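# Transfer 96-well plate from nest N1 to nest N2

## Task

Pick up the 96-well plate from plate nest N1 and set it in plate nest N2, lying flat within that nest's locator features and turned so that well A1 (at the plate's cut-off corner) sits at the nest corner labelled A1. Then open the gripper and move the arms away from the plate.

## Robot and tools

Robot and task. Two arms, left_arm and right_arm, sit at the back edge of a table. Viewed from behind the arms, N1 is the left nest and N2 the right nest. The plate has one clipped corner, and well A1 is at that corner. Letting the plate drop a few millimetres into N2 is acceptable. A longer drop at any point fails the task. Never knock anything off the table, and keep the arms from striking or squeezing each other. A loose object may occasionally get a brief push from outside.

Frames. All poses in results use one scene frame. Its origin is on the table top midway between the arms, +z is up, +x points out over the table, and left_arm is on the +y side. The names left and right refer only to the arms, not to sides of images. Base roots: left_arm at (+0.012, +0.235, +0.210) m, quat_wxyz (+0.982, -0.099, +0.140, +0.080); right_arm at (-0.001, -0.277, +0.210) m, quat_wxyz (+0.985, +0.088, +0.147, -0.006). The bases are tilted. Mounting plates and the metal frame behind the arms are fixed obstacles. The fingers point along the gripper's +z axis and close along its y axis. end_effector_position is the point between the pads, about 1 cm short of the fingertips. At long reach the printed position can be off.

The row. Every command uses a row of 14 numbers in [-1, 1], always covering both arms. The first 7 are for left_arm: 6 joint displacements, then the opening. The last 7 are the same for right_arm. Joint order within each arm: shoulder, elbow, waist, wrist pitch, wrist yaw, wrist roll. This order applies to every per-joint list in results too. Displacements are scaled offsets, not angles. 1.0 equals 1.258 rad for the shoulder, 1.238 for the elbow, 1.202 for the waist, 2.073 for wrist pitch, and 2.022 for both wrist yaw and wrist roll. Opening is absolute: +1 is fully open (0.094 m pad gap) and -1 is closed. Optionally, 12 more numbers from 0 to 1 can follow. These are per-joint stiffness scales, left's 6 then right's 6, in the joint order above, and they stay in effect until changed. Stated joint ranges in rad: waist -2.618 to 3.054, shoulder 0.000 to 3.142, elbow 0.000 to 3.142, wrist pitch -1.571 to 1.571, wrist yaw -1.571 to 1.571, wrist roll -2.094 to 2.094. The true ends can differ by up to 0.036 rad. Asking a joint to go more than 0.036 rad beyond its end gets the action refused for both arms. If the first action is bad, the whole call is refused.

Tools.
execute_actions(actions): a list of actions. Each action is a table of up to 15 rows, and each row lasts one 1/30 s step. A short table repeats its last row until all 15 steps are done. Displacements count from the joint angles at the start of that action, not from the previous row. An empty list returns the current state and images.
move(target, speed, blocking): target is one row. Its displacements count from the Joint positions in the most recent result that showed them. All joints follow their paths in step, so grippers trace curves. speed (0.01 to 2 rad/s, default 0.5) caps the joint with the longest travel. A path lasts 0.5 to 10 s and stops short if it would need longer. Moves do not avoid obstacles. Faster moves, and targets set further past a contact, hit and press harder. With blocking=false the result comes after 0.5 s. Until a result shows the move has ended, use wait or stop before sending anything else.
wait(seconds): 0 to 10. Runs the scene while holding the last command, and returns early if a move ends.
stop(): brakes a running move. The arm needs room to stop, and the fingers keep moving.
zoom_image(camera, region): region is [x0, y0, x1, y1] in pixels, at most 504x504. Cameras are cam_head_left, cam_head_right, cam_high, cam_low, cam_left_wrist, cam_right_wrist, each 896x504.
read_manual(section): licence texts only.
finished_scene(scene): pass the current scene number. Call it only after the plate is seated, released and left alone. It cannot be undone.

Motion limits. Joint speed is capped. Each step, a joint's target may lead its measured angle by at most 0.202 rad (waist), 0.258 (shoulder), 0.238 (elbow), 0.573 (wrist pitch), or 0.522 (yaw, roll). Targets that would move the gripper more than 70 mm in one step are scaled back. Large displacements therefore take several actions. With zero displacement an arm may sag, so re-aim at the wanted angles.

Gripping. grip_measured uses the same scale as the commanded opening. To hold the plate, command about 0.03 below grip_measured. A smaller gap grips more lightly. Each pad is limited to roughly 50 to 62 N, and readings may be off by about 1 mm.

Result lines. Each arm's state line gives the gripper position in metres and quat_wxyz. Joint positions and Joint velocities list each arm's joints in rad and rad/s, followed by the pad gap in m. Joint targets shows what the joints are currently driven toward. Step readings may show HELD when part of a row was held back. "joint command not followed" means a clearance check altered joint targets. "joint sent to its limit" means a joint was clipped at its end. A move result adds a move: line with the ending (done, off_target, moving, held, fault), limits=held or limits=none, and each arm's joint furthest from its target. Joint torques are approximate. MOTOR HOT appears at 75 °C. At 90 °C the arm stops for 10 s, and at 100 °C it goes limp and falls. Both stops show as OVER-TEMPERATURE FAULT lines. Don't hold loads longer than needed. Motion keeps running while you compose a reply.

Each tool is called after "Call:" by a JSON object that holds its "op" and its "data", one argument or row to a line.

## Session

Call:
{"op": "execute_actions", "data": {
  "actions": []
}}

Scene clock: 0.00 s.
left_arm: end_effector_position=(+0.5403, +0.3300, +0.1525) grip_measured=+1.000 end_effector_quat_wxyz=(+0.001, -0.514, +0.858, -0.001) | right_arm: end_effector_position=(+0.0106, -0.6010, +0.2064) grip_measured=+1.000 end_effector_quat_wxyz=(-0.161, +0.881, -0.321, +0.308)
Joint names: [shoulder, elbow, waist, wrist pitch, wrist yaw, wrist roll]
Joint positions: left_arm=[ 2.368  2.266 -0.057 -1.176 -0.187 -0.947  0.094] | right_arm=[ 2.151  1.386 -1.997 -1.35  -0.883  1.485  0.094]
Joint velocities: left_arm=[-0.012 -0.002  0.007  0.051  0.022  0.007  0.   ] | right_arm=[-0.012 -0.002 -0.007  0.022 -0.007  0.081  0.   ]
Joint torques (N m, as the arm reports them, + toward a larger angle): no reading
Motor temperatures (°C, as the motors report them): left_arm=[21 22 20 20 22 22] | right_arm=[22 19 23 21 22 19]
Joint targets: left_arm=[2.355 2.274 -0.062 -1.175 -0.193 -0.947] | right_arm=[2.138 1.394 -2.006 -1.359 -0.886 1.489]
Joint stiffness scale: left_arm=[1. 1. 1. 1. 1. 1.] | right_arm=[1. 1. 1. 1. 1. 1.]

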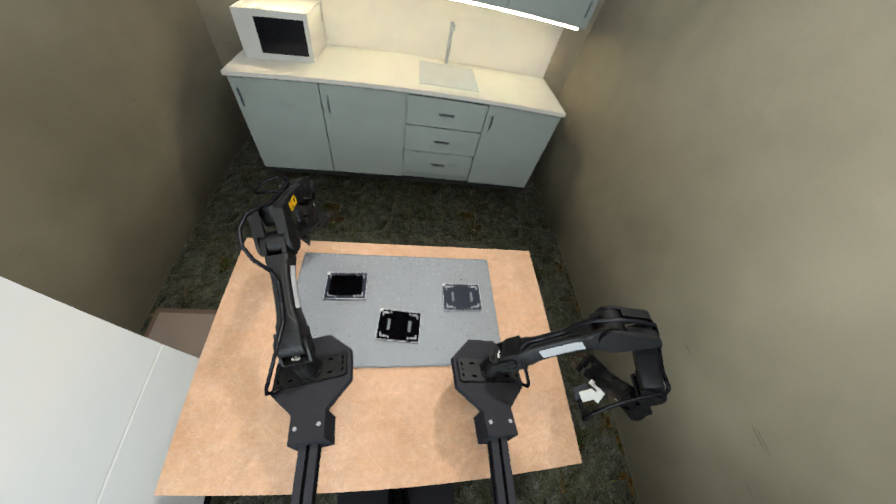

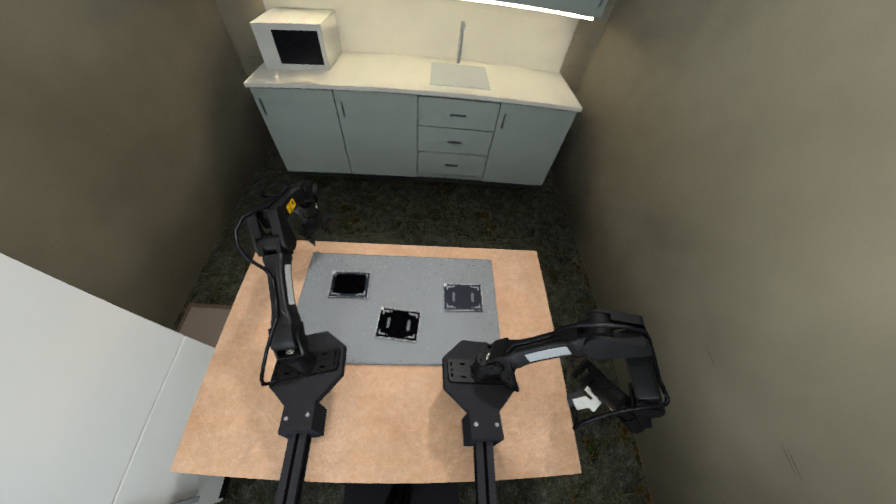

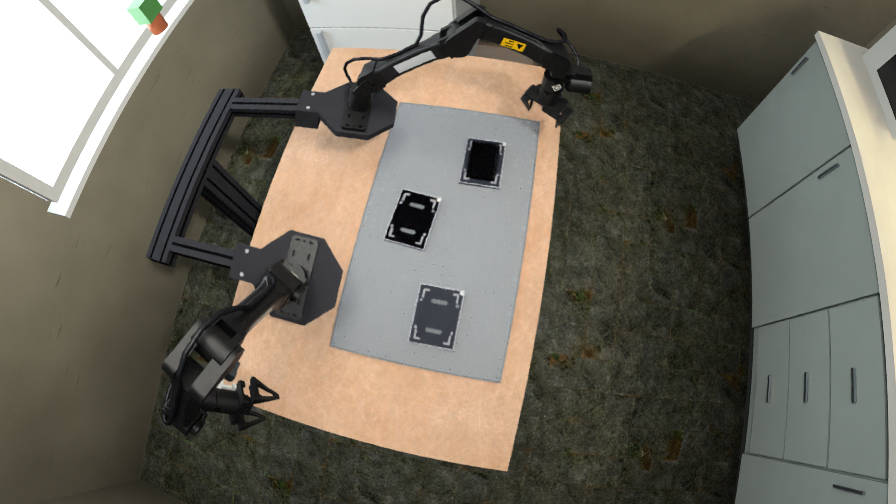

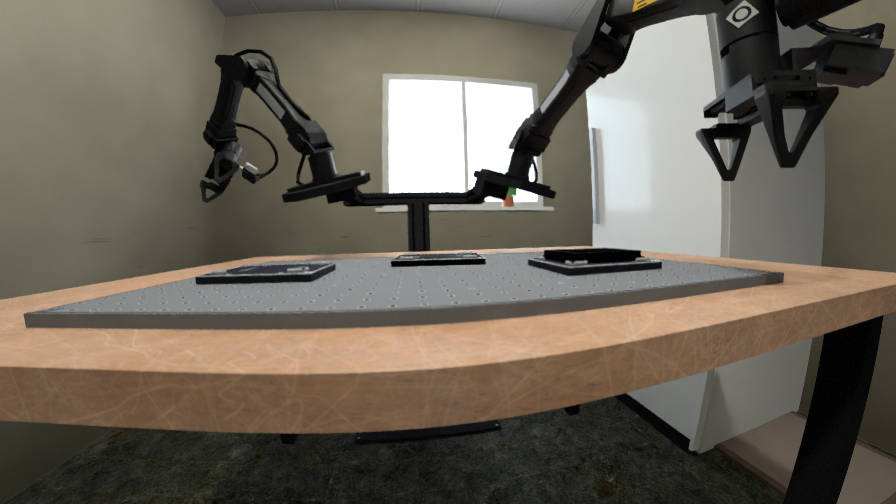

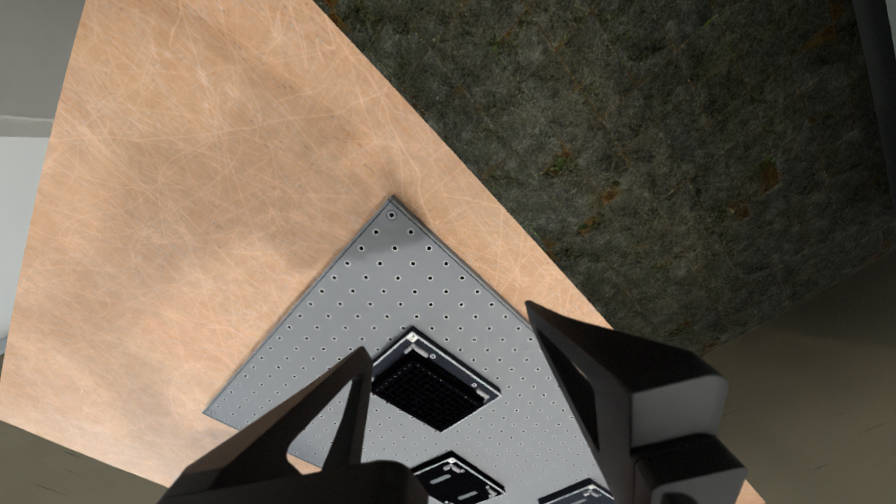

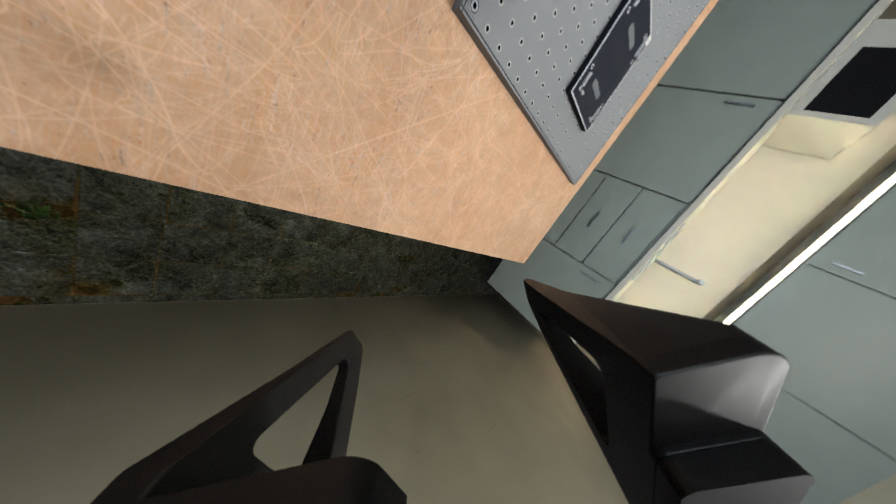

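Call:
{"op": "zoom_image", "data": {
  "camera": "cam_high",
  "region": [340, 110, 580, 370]
}}

Call:
{"op": "zoom_image", "data": {
  "camera": "cam_head_left",
  "region": [290, 240, 520, 370]
}}

Call:
{"op": "zoom_image", "data": {
  "camera": "cam_left_wrist",
  "region": [330, 300, 630, 504]
}}

Region (340, 110, 580, 370) of cam_high's 896x504 image, scaled by 1.938, with more detail than that image has; it fills the left 465 columns of this view, and the rest is white.

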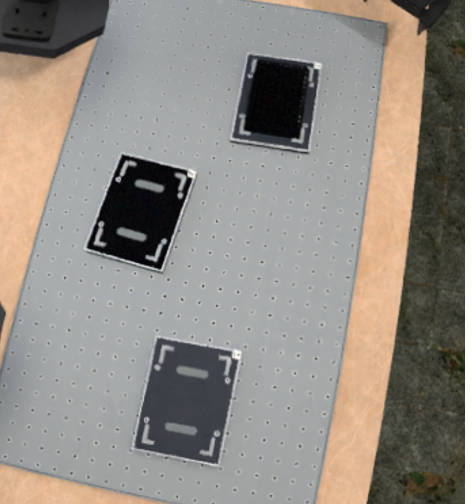

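Region (290, 240, 520, 370) of cam_head_left's 896x504 image, scaled by 2.191, with more detail than that image has; it fills the top 285 rows of this view, and the rest is white.

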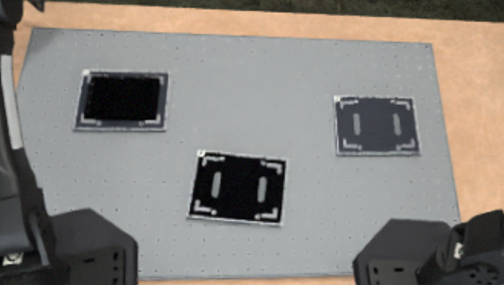

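Region (330, 300, 630, 504) of cam_left_wrist's 896x504 image, scaled by 1.680, with more detail than that image has; it fills the top 343 rows of this view, and the rest is white.

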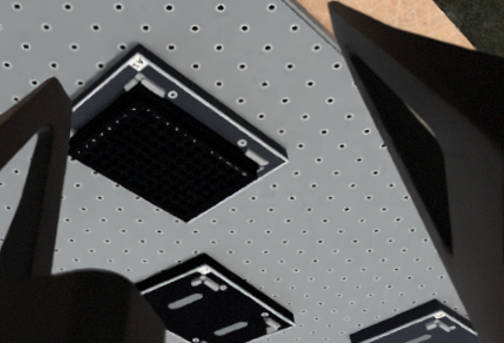

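Call:
{"op": "zoom_image", "data": {
  "camera": "cam_high",
  "region": [390, 95, 550, 235]
}}

Call:
{"op": "zoom_image", "data": {
  "camera": "cam_high",
  "region": [330, 220, 520, 390]
}}

Call:
{"op": "zoom_image", "data": {
  "camera": "cam_left_wrist",
  "region": [190, 180, 560, 450]
}}

Region (390, 95, 550, 235) of cam_high's 896x504 image, scaled by 3.150, with more detail than that image has; it fills the top 441 rows of this view, and the rest is white.

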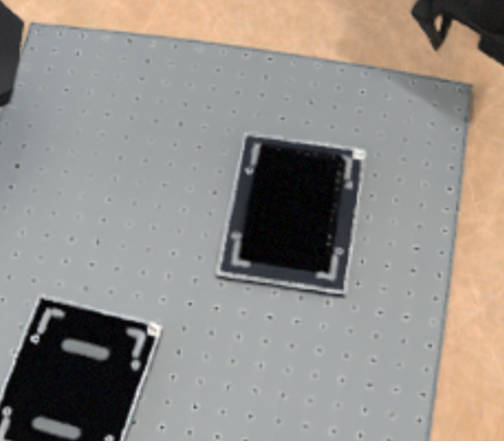

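Region (330, 220, 520, 390) of cam_high's 896x504 image, scaled by 2.653, with more detail than that image has; it fills the top 451 rows of this view, and the rest is white.

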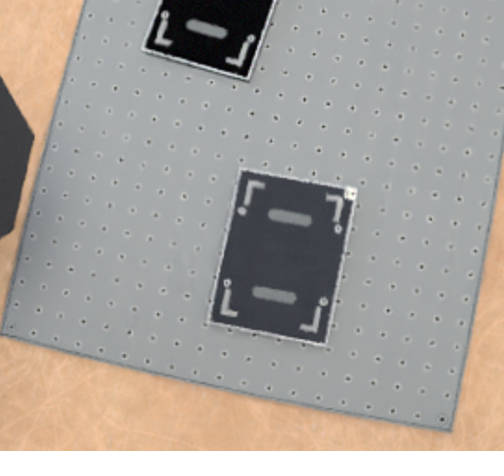

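Region (190, 180, 560, 450) of cam_left_wrist's 896x504 image, scaled by 1.362, with more detail than that image has; it fills the top 368 rows of this view, and the rest is white.

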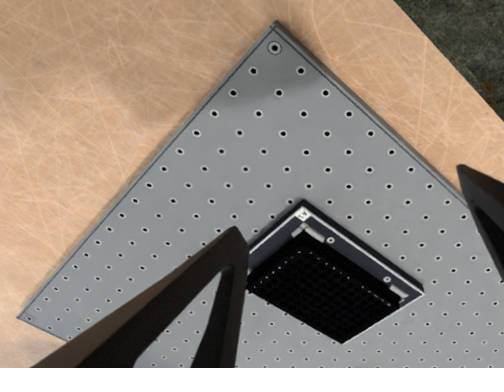

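Call:
{"op": "zoom_image", "data": {
  "camera": "cam_left_wrist",
  "region": [360, 320, 510, 440]
}}

Call:
{"op": "zoom_image", "data": {
  "camera": "cam_high",
  "region": [450, 130, 520, 195]
}}

Call:
{"op": "zoom_image", "data": {
  "camera": "cam_head_left",
  "region": [315, 262, 375, 310]
}}

Region (360, 320, 510, 440) of cam_left_wrist's 896x504 image, scaled by 3.360, with more detail than that image has; it fills the top 403 rows of this view, and the rest is white.

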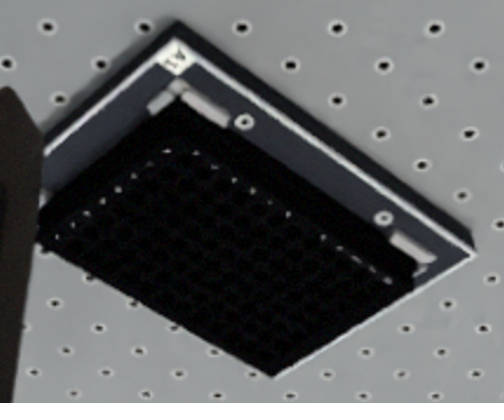

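Region (450, 130, 520, 195) of cam_high's 896x504 image, scaled by 7.200, with more detail than that image has; it fills the top 468 rows of this view, and the rest is white.

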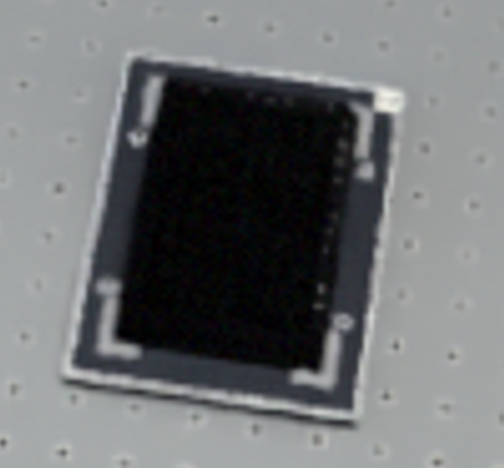

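Region (315, 262, 375, 310) of cam_head_left's 896x504 image, scaled by 8.400, with more detail than that image has; it fills the top 403 rows of this view, and the rest is white.

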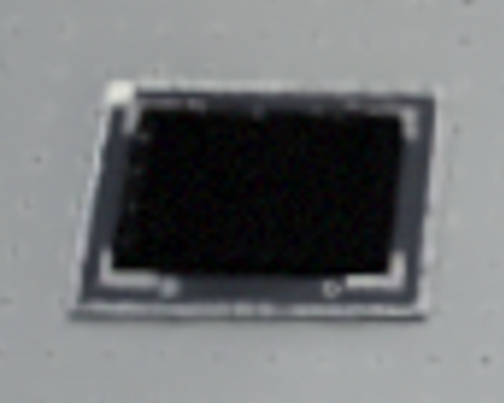

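Call:
{"op": "zoom_image", "data": {
  "camera": "cam_high",
  "region": [380, 180, 450, 255]
}}

Call:
{"op": "zoom_image", "data": {
  "camera": "cam_high",
  "region": [400, 275, 475, 355]
}}

Call:
{"op": "zoom_image", "data": {
  "camera": "cam_low",
  "region": [180, 230, 680, 300]
}}

Region (380, 180, 450, 255) of cam_high's 896x504 image, scaled by 6.720, with more detail than that image has; it fills the left 470 columns of this view, and the rest is white.

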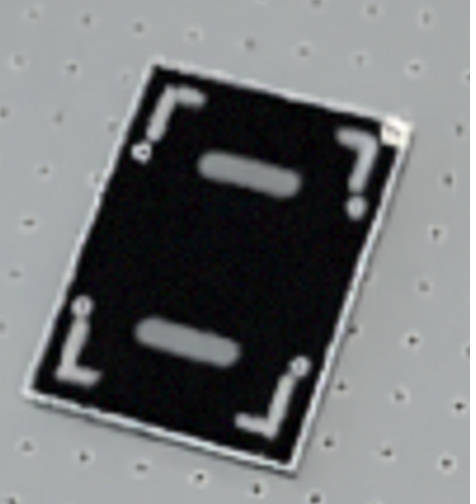

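Region (400, 275, 475, 355) of cam_high's 896x504 image, scaled by 6.300, with more detail than that image has; it fills the left 472 columns of this view, and the rest is white.

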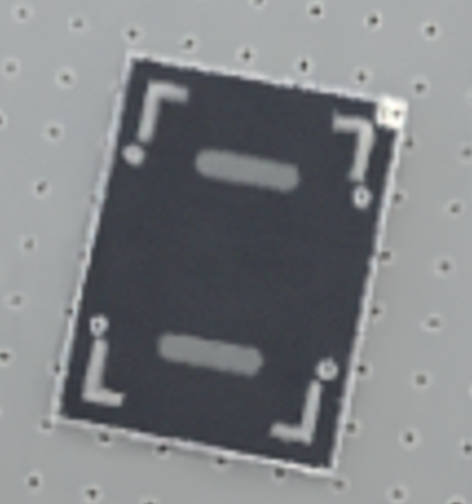

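Region (180, 230, 680, 300) of cam_low's 896x504 image, scaled by 1.008, with more detail than that image has; it fills the top 71 rows of this view, and the rest is white.

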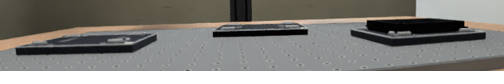

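Call:
{"op": "move", "data": {
  "target": [-0.314,-0.750,0.0445,0.221,0.219,0.98,1, -0.010,0.006,-0.007,-0.004,-0.001,0.002,1],
  "speed": 1.5
}}

Scene clock: 122.40 s.
left_arm: end_effector_position=(+0.4110, +0.2494, +0.1176) grip_measured=+1.000 end_effector_quat_wxyz=(+0.071, +0.402, +0.892, -0.195) | right_arm: end_effector_position=(+0.0106, -0.6010, +0.2064) grip_measured=+1.000 end_effector_quat_wxyz=(-0.161, +0.881, -0.321, +0.308)
Joint names: [shoulder, elbow, waist, wrist pitch, wrist yaw, wrist roll]
Joint positions: left_arm=[ 2.     1.351 -0.012 -0.729  0.228  1.027  0.094] | right_arm=[ 2.151  1.386 -1.997 -1.35  -0.883  1.485  0.094]
Joint velocities: left_arm=[-0.012  0.017 -0.007 -0.037 -0.022 -0.066  0.   ] | right_arm=[-0.007 -0.007  0.012  0.007 -0.081 -0.037  0.   ]
Joint torques (N m, as the arm reports them, + toward a larger angle): left_arm=[-13.49   3.18  -1.06  -0.08   0.51   0.03] | right_arm=[-9.43  3.31 -3.44 -0.6  -0.28  0.06]
Motor temperatures (°C, as the motors report them): left_arm=[43 25 21 20 22 22] | right_arm=[30 21 24 22 22 19]
Joint targets: left_arm=[1.973 1.338 -0.004 -0.718 0.255 1.035] | right_arm=[2.138 1.394 -2.006 -1.358 -0.885 1.489]
Joint stiffness scale: left_arm=[1. 1. 1. 1. 1. 1.] | right_arm=[1. 1. 1. 1. 1. 1.]
move: off_target (left_arm); limits=none; left_arm: farthest joint: the shoulder, 0.027 radians from its target (0.395 radians at the start); right_arm: farthest joint: the shoulder, 0.013 radians from its target (0.013 radians at the start)

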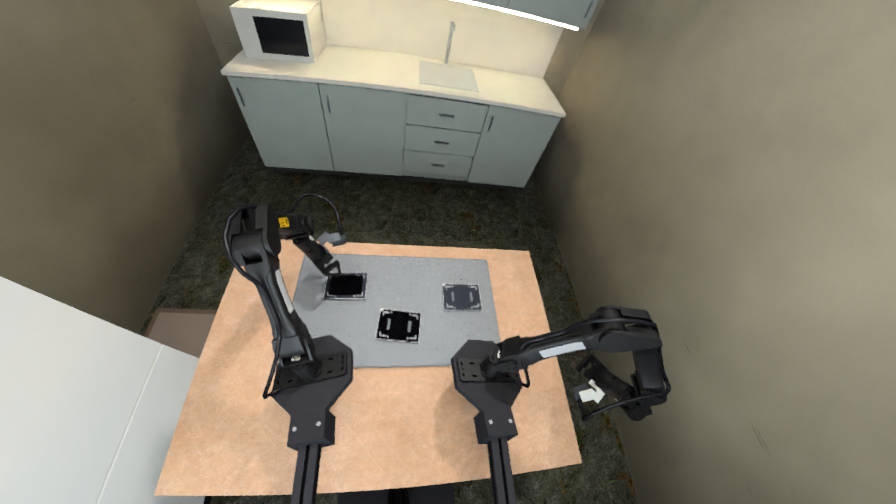

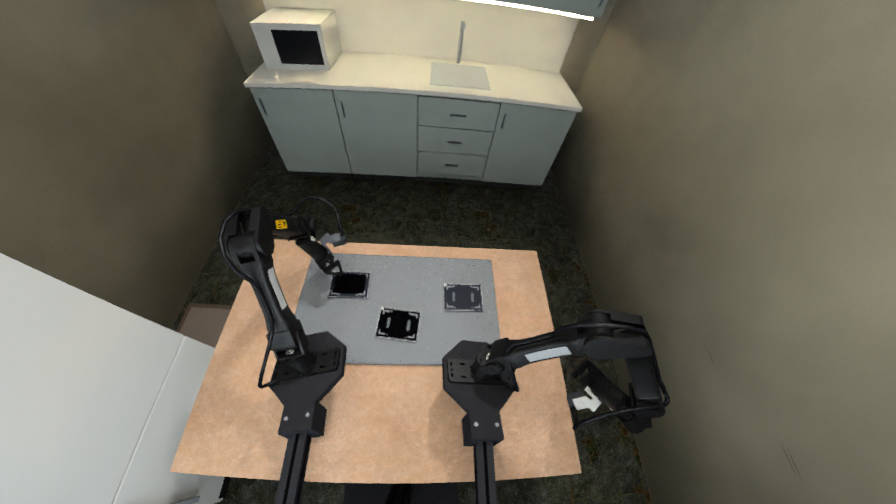

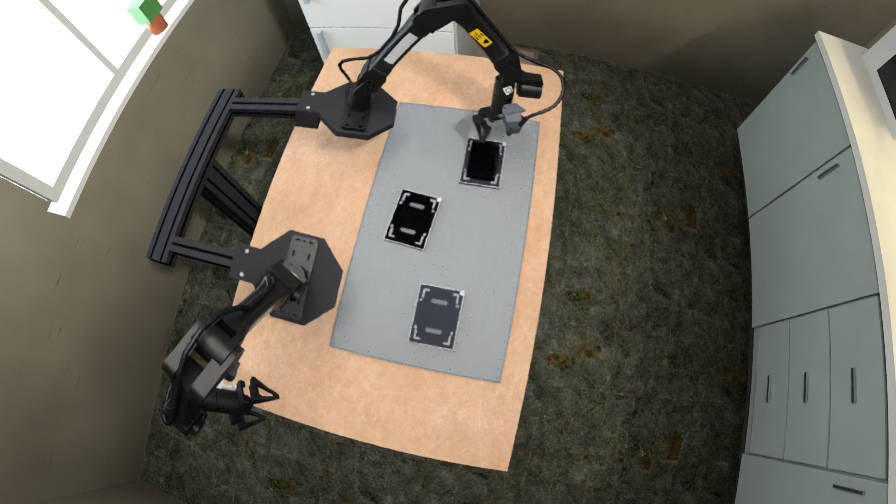

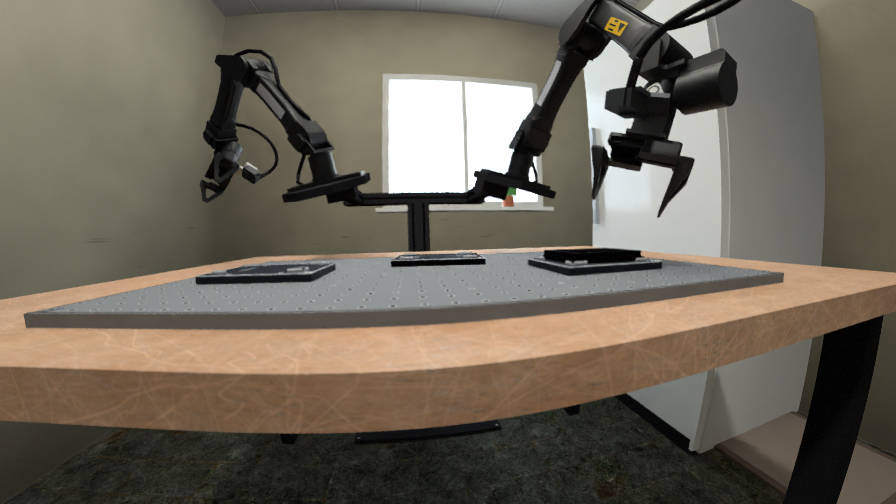

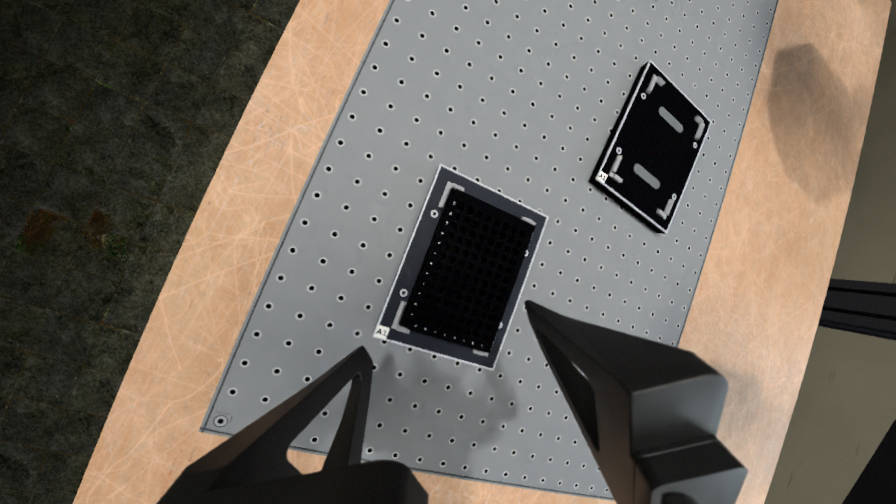

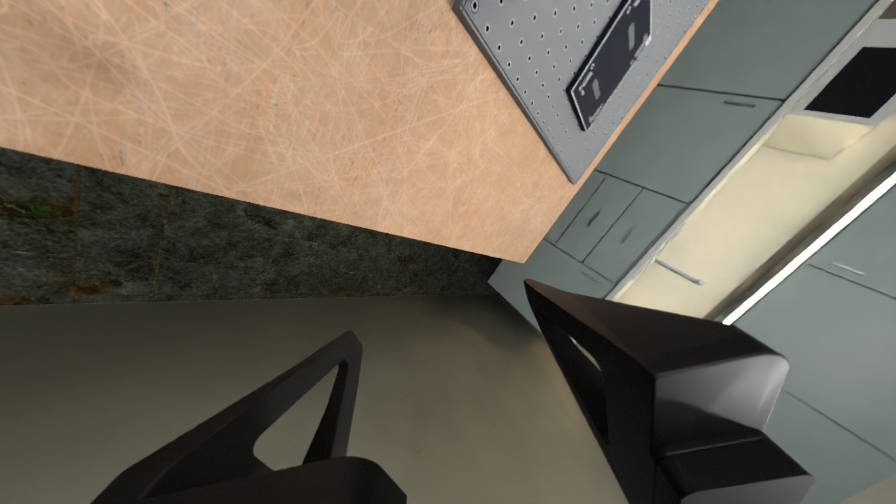

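Call:
{"op": "zoom_image", "data": {
  "camera": "cam_left_wrist",
  "region": [360, 150, 570, 380]
}}

Region (360, 150, 570, 380) of cam_left_wrist's 896x504 image, scaled by 2.191, with more detail than that image has; it fills the left 460 columns of this view, and the rest is white.

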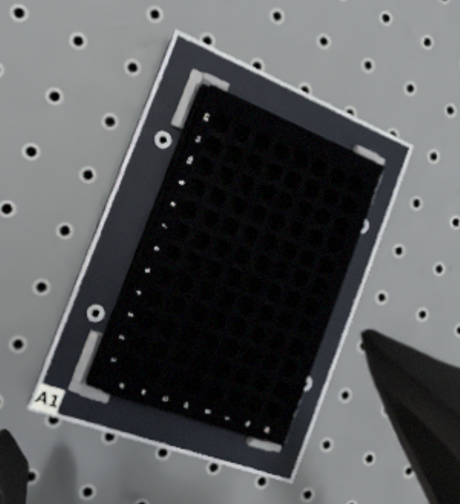

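Call:
{"op": "move", "data": {
  "target": [-0.040,-0.017,0.010,0.006,0.023,0.365,1, -0.010,0.006,-0.007,-0.004,-0.001,0.002,1],
  "speed": 1.5
}}

Scene clock: 137.63 s.
left_arm: end_effector_position=(+0.4186, +0.2492, +0.1281) grip_measured=+1.000 end_effector_quat_wxyz=(+0.153, +0.694, +0.688, -0.148) | right_arm: end_effector_position=(+0.0106, -0.6010, +0.2064) grip_measured=+1.000 end_effector_quat_wxyz=(-0.161, +0.881, -0.321, +0.308)
Joint names: [shoulder, elbow, waist, wrist pitch, wrist yaw, wrist roll]
Joint positions: left_arm=[ 1.973  1.351 -0.012 -0.722  0.248  1.759  0.094] | right_arm=[ 2.151  1.386 -1.997 -1.35  -0.883  1.485  0.094]
Joint velocities: left_arm=[-0.022  0.027 -0.002  0.007  0.037 -0.022  0.   ] | right_arm=[-0.007  0.027 -0.002 -0.022 -0.037 -0.051  0.   ]
Joint torques (N m, as the arm reports them, + toward a larger angle): left_arm=[-13.14   2.73  -0.73  -0.07   0.53  -0.01] | right_arm=[-9.42  3.33 -3.39 -0.6  -0.28  0.06]
Motor temperatures (°C, as the motors report them): left_arm=[40 24 20 20 23 22] | right_arm=[30 21 24 22 22 19]
Joint targets: left_arm=[1.950 1.330 0.000 -0.717 0.275 1.764] | right_arm=[2.138 1.394 -2.006 -1.358 -0.885 1.489]
Joint stiffness scale: left_arm=[1. 1. 1. 1. 1. 1.] | right_arm=[1. 1. 1. 1. 1. 1.]
move: off_target (left_arm); limits=none; left_arm: farthest joint: the wrist yaw, 0.027 radians from its target (0.046 radians at the start); right_arm: farthest joint: the shoulder, 0.013 radians from its target (0.013 radians at the start)

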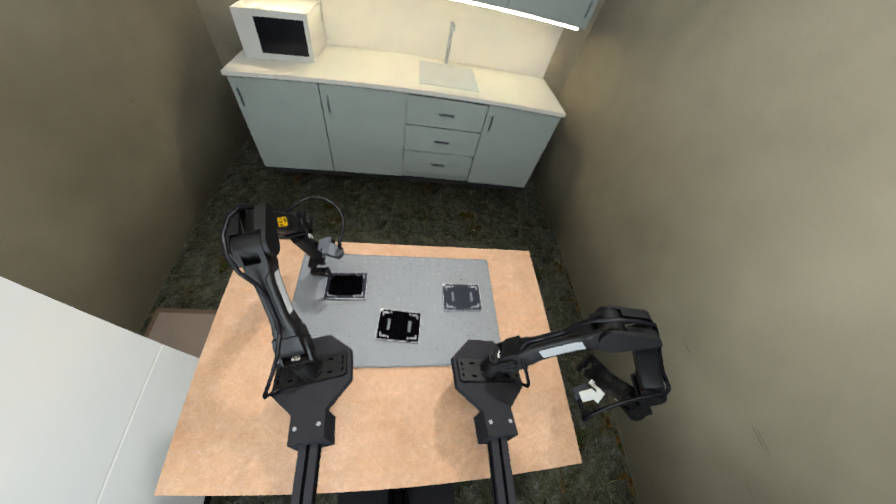

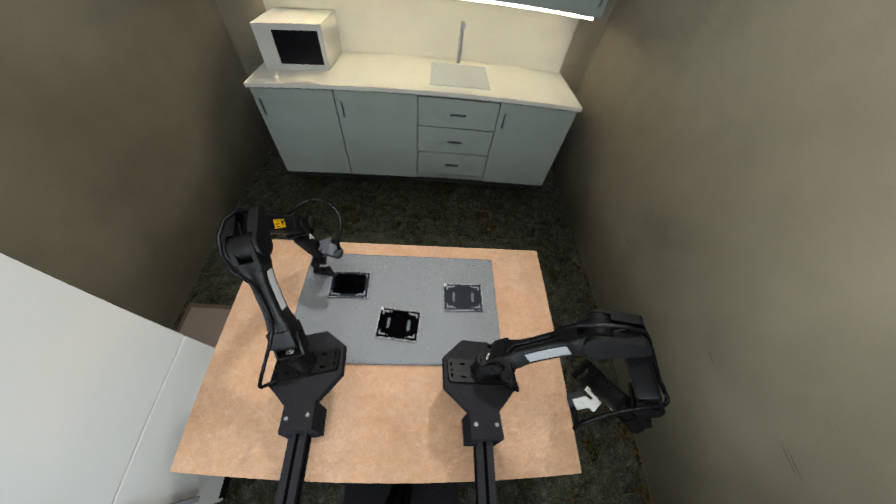

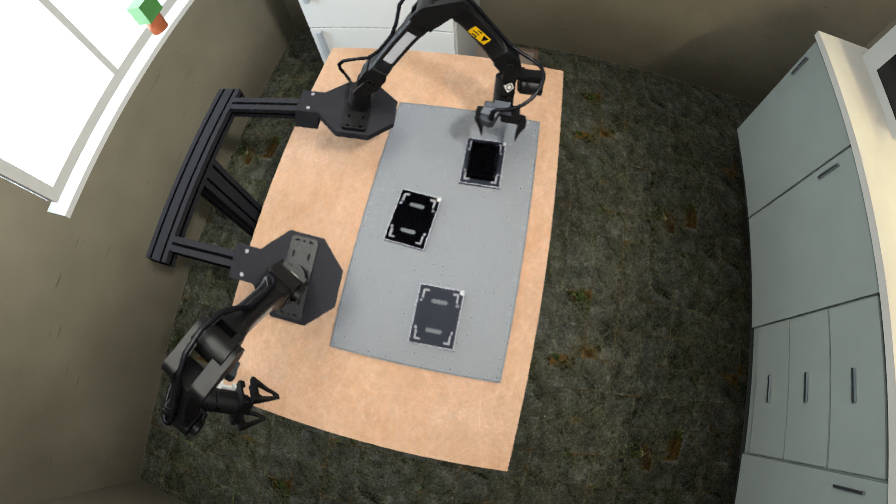

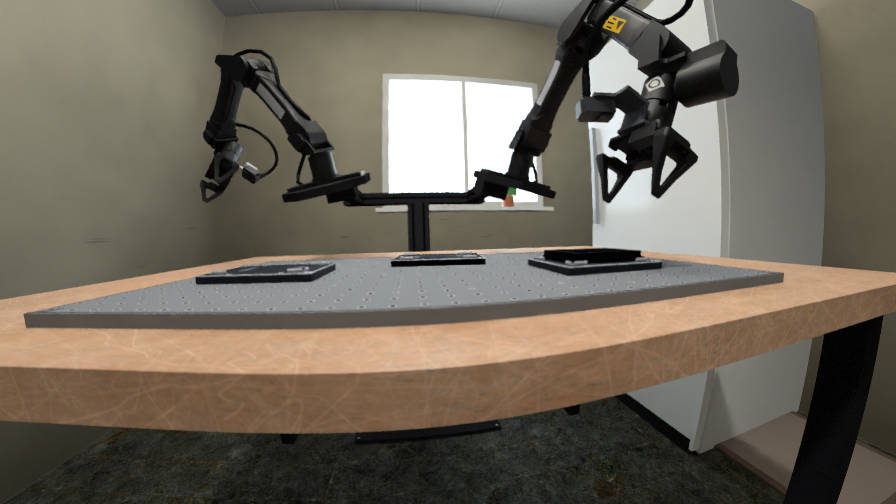

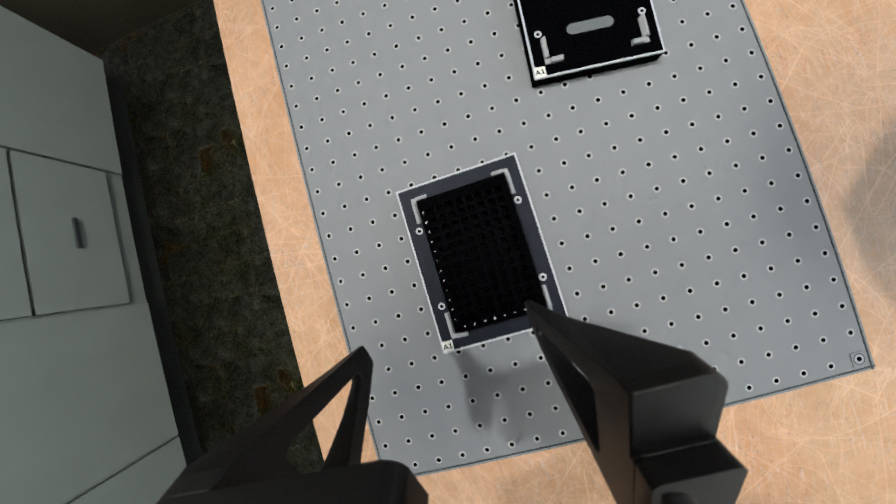

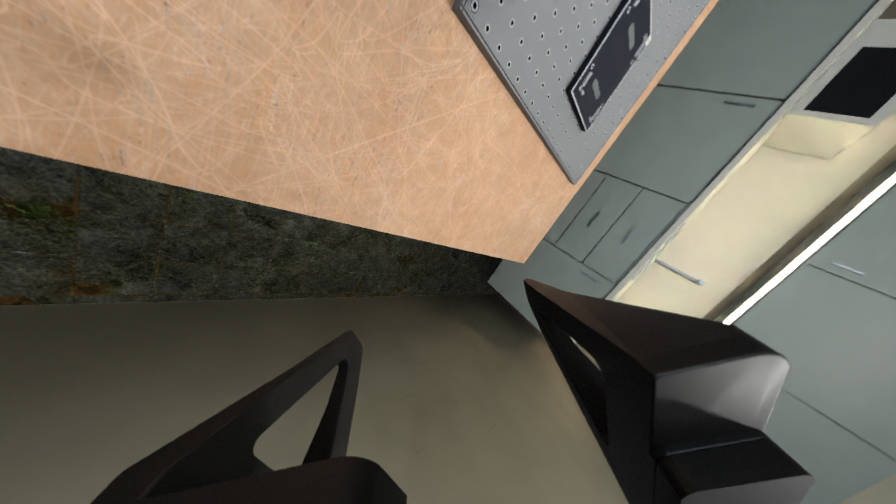

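Call:
{"op": "zoom_image", "data": {
  "camera": "cam_high",
  "region": [440, 60, 570, 200]
}}

Call:
{"op": "zoom_image", "data": {
  "camera": "cam_low",
  "region": [500, 120, 760, 290]
}}

Region (440, 60, 570, 200) of cam_high's 896x504 image, scaled by 3.600, with more detail than that image has; it fills the left 468 columns of this view, and the rest is white.

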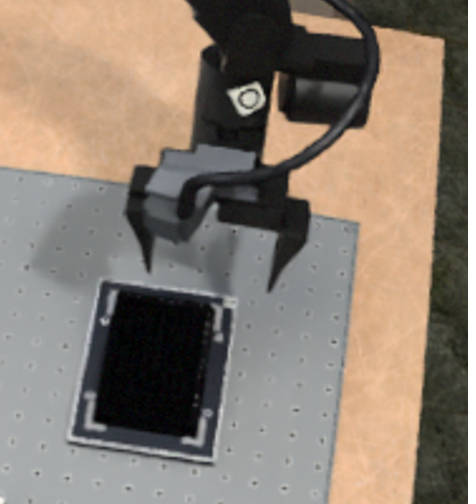

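Region (500, 120, 760, 290) of cam_low's 896x504 image, scaled by 1.938, with more detail than that image has; it fills the top 330 rows of this view, and the rest is white.

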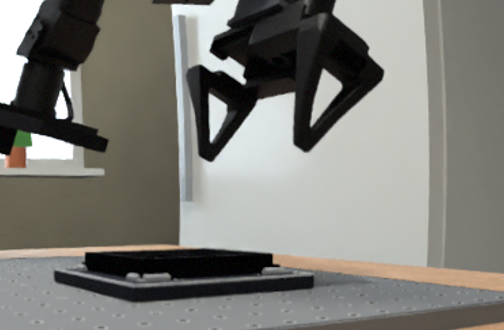

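Call:
{"op": "move", "data": {
  "target": [0.033,-0.166,0.022,0.116,0.018,0.0,1, -0.010,0.006,-0.007,-0.004,-0.001,0.002,1],
  "speed": 0.6
}}

Scene clock: 210.50 s.
left_arm: end_effector_position=(+0.3847, +0.2405, +0.0784) grip_measured=+1.000 end_effector_quat_wxyz=(+0.154, +0.686, +0.695, -0.150) | right_arm: end_effector_position=(+0.0106, -0.6010, +0.2064) grip_measured=+1.000 end_effector_quat_wxyz=(-0.161, +0.881, -0.321, +0.308)
Joint names: [shoulder, elbow, waist, wrist pitch, wrist yaw, wrist roll]
Joint positions: left_arm=[ 2.017  1.155  0.008 -0.487  0.257  1.759  0.094] | right_arm=[ 2.151  1.386 -1.997 -1.35  -0.883  1.485  0.094]
Joint velocities: left_arm=[-0.012  0.007  0.007  0.007  0.037 -0.022  0.   ] | right_arm=[-0.002 -0.012 -0.007 -0.007  0.022  0.022  0.   ]
Joint torques (N m, as the arm reports them, + toward a larger angle): left_arm=[-10.72   2.75  -1.08  -0.07   0.53  -0.04] | right_arm=[-9.44  3.29 -3.4  -0.61 -0.27  0.07]
Motor temperatures (°C, as the motors report them): left_arm=[40 23 20 20 23 22] | right_arm=[31 21 24 22 22 19]
Joint targets: left_arm=[2.015 1.146 0.015 -0.481 0.284 1.758] | right_arm=[2.138 1.394 -2.006 -1.358 -0.885 1.489]
Joint stiffness scale: left_arm=[1. 1. 1. 1. 1. 1.] | right_arm=[1. 1. 1. 1. 1. 1.]
move: off_target (left_arm); limits=none; left_arm: farthest joint: the wrist yaw, 0.027 radians from its target (0.036 radians at the start); right_arm: farthest joint: the shoulder, 0.013 radians from its target (0.013 radians at the start)

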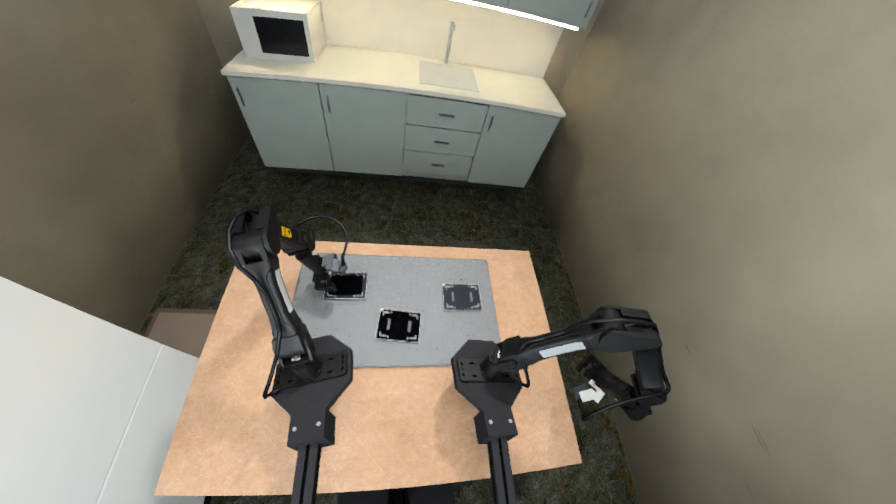

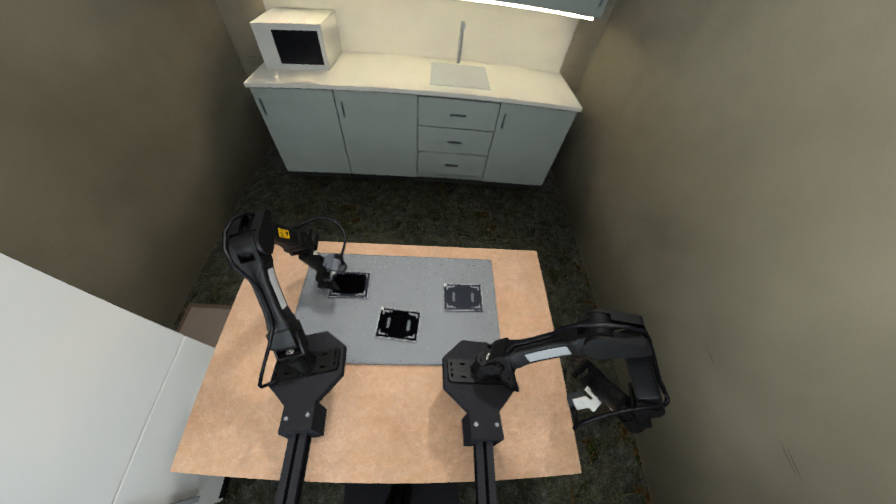

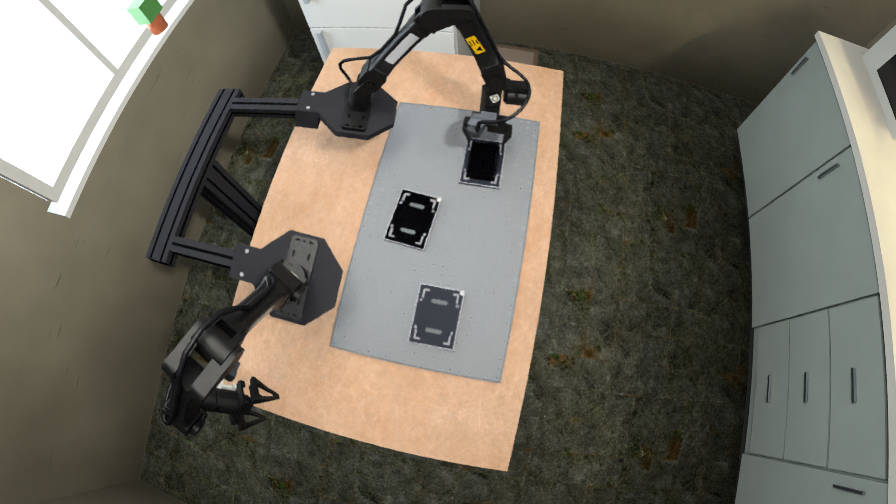

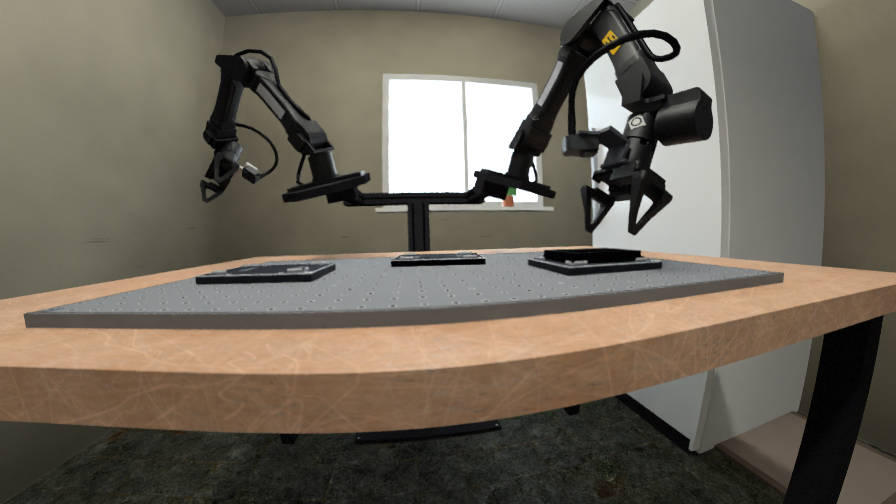

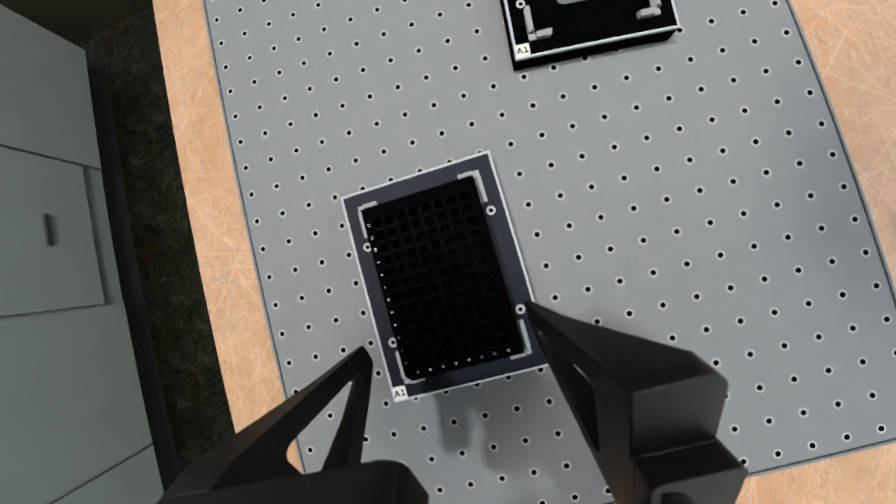

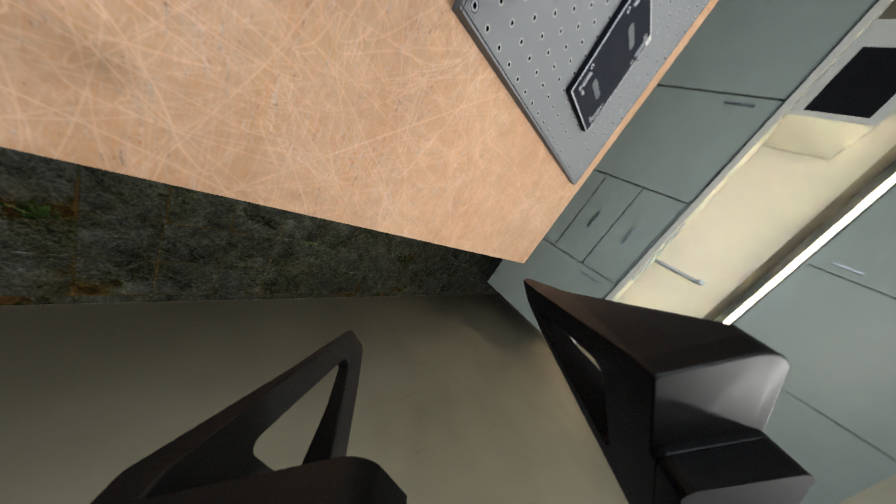

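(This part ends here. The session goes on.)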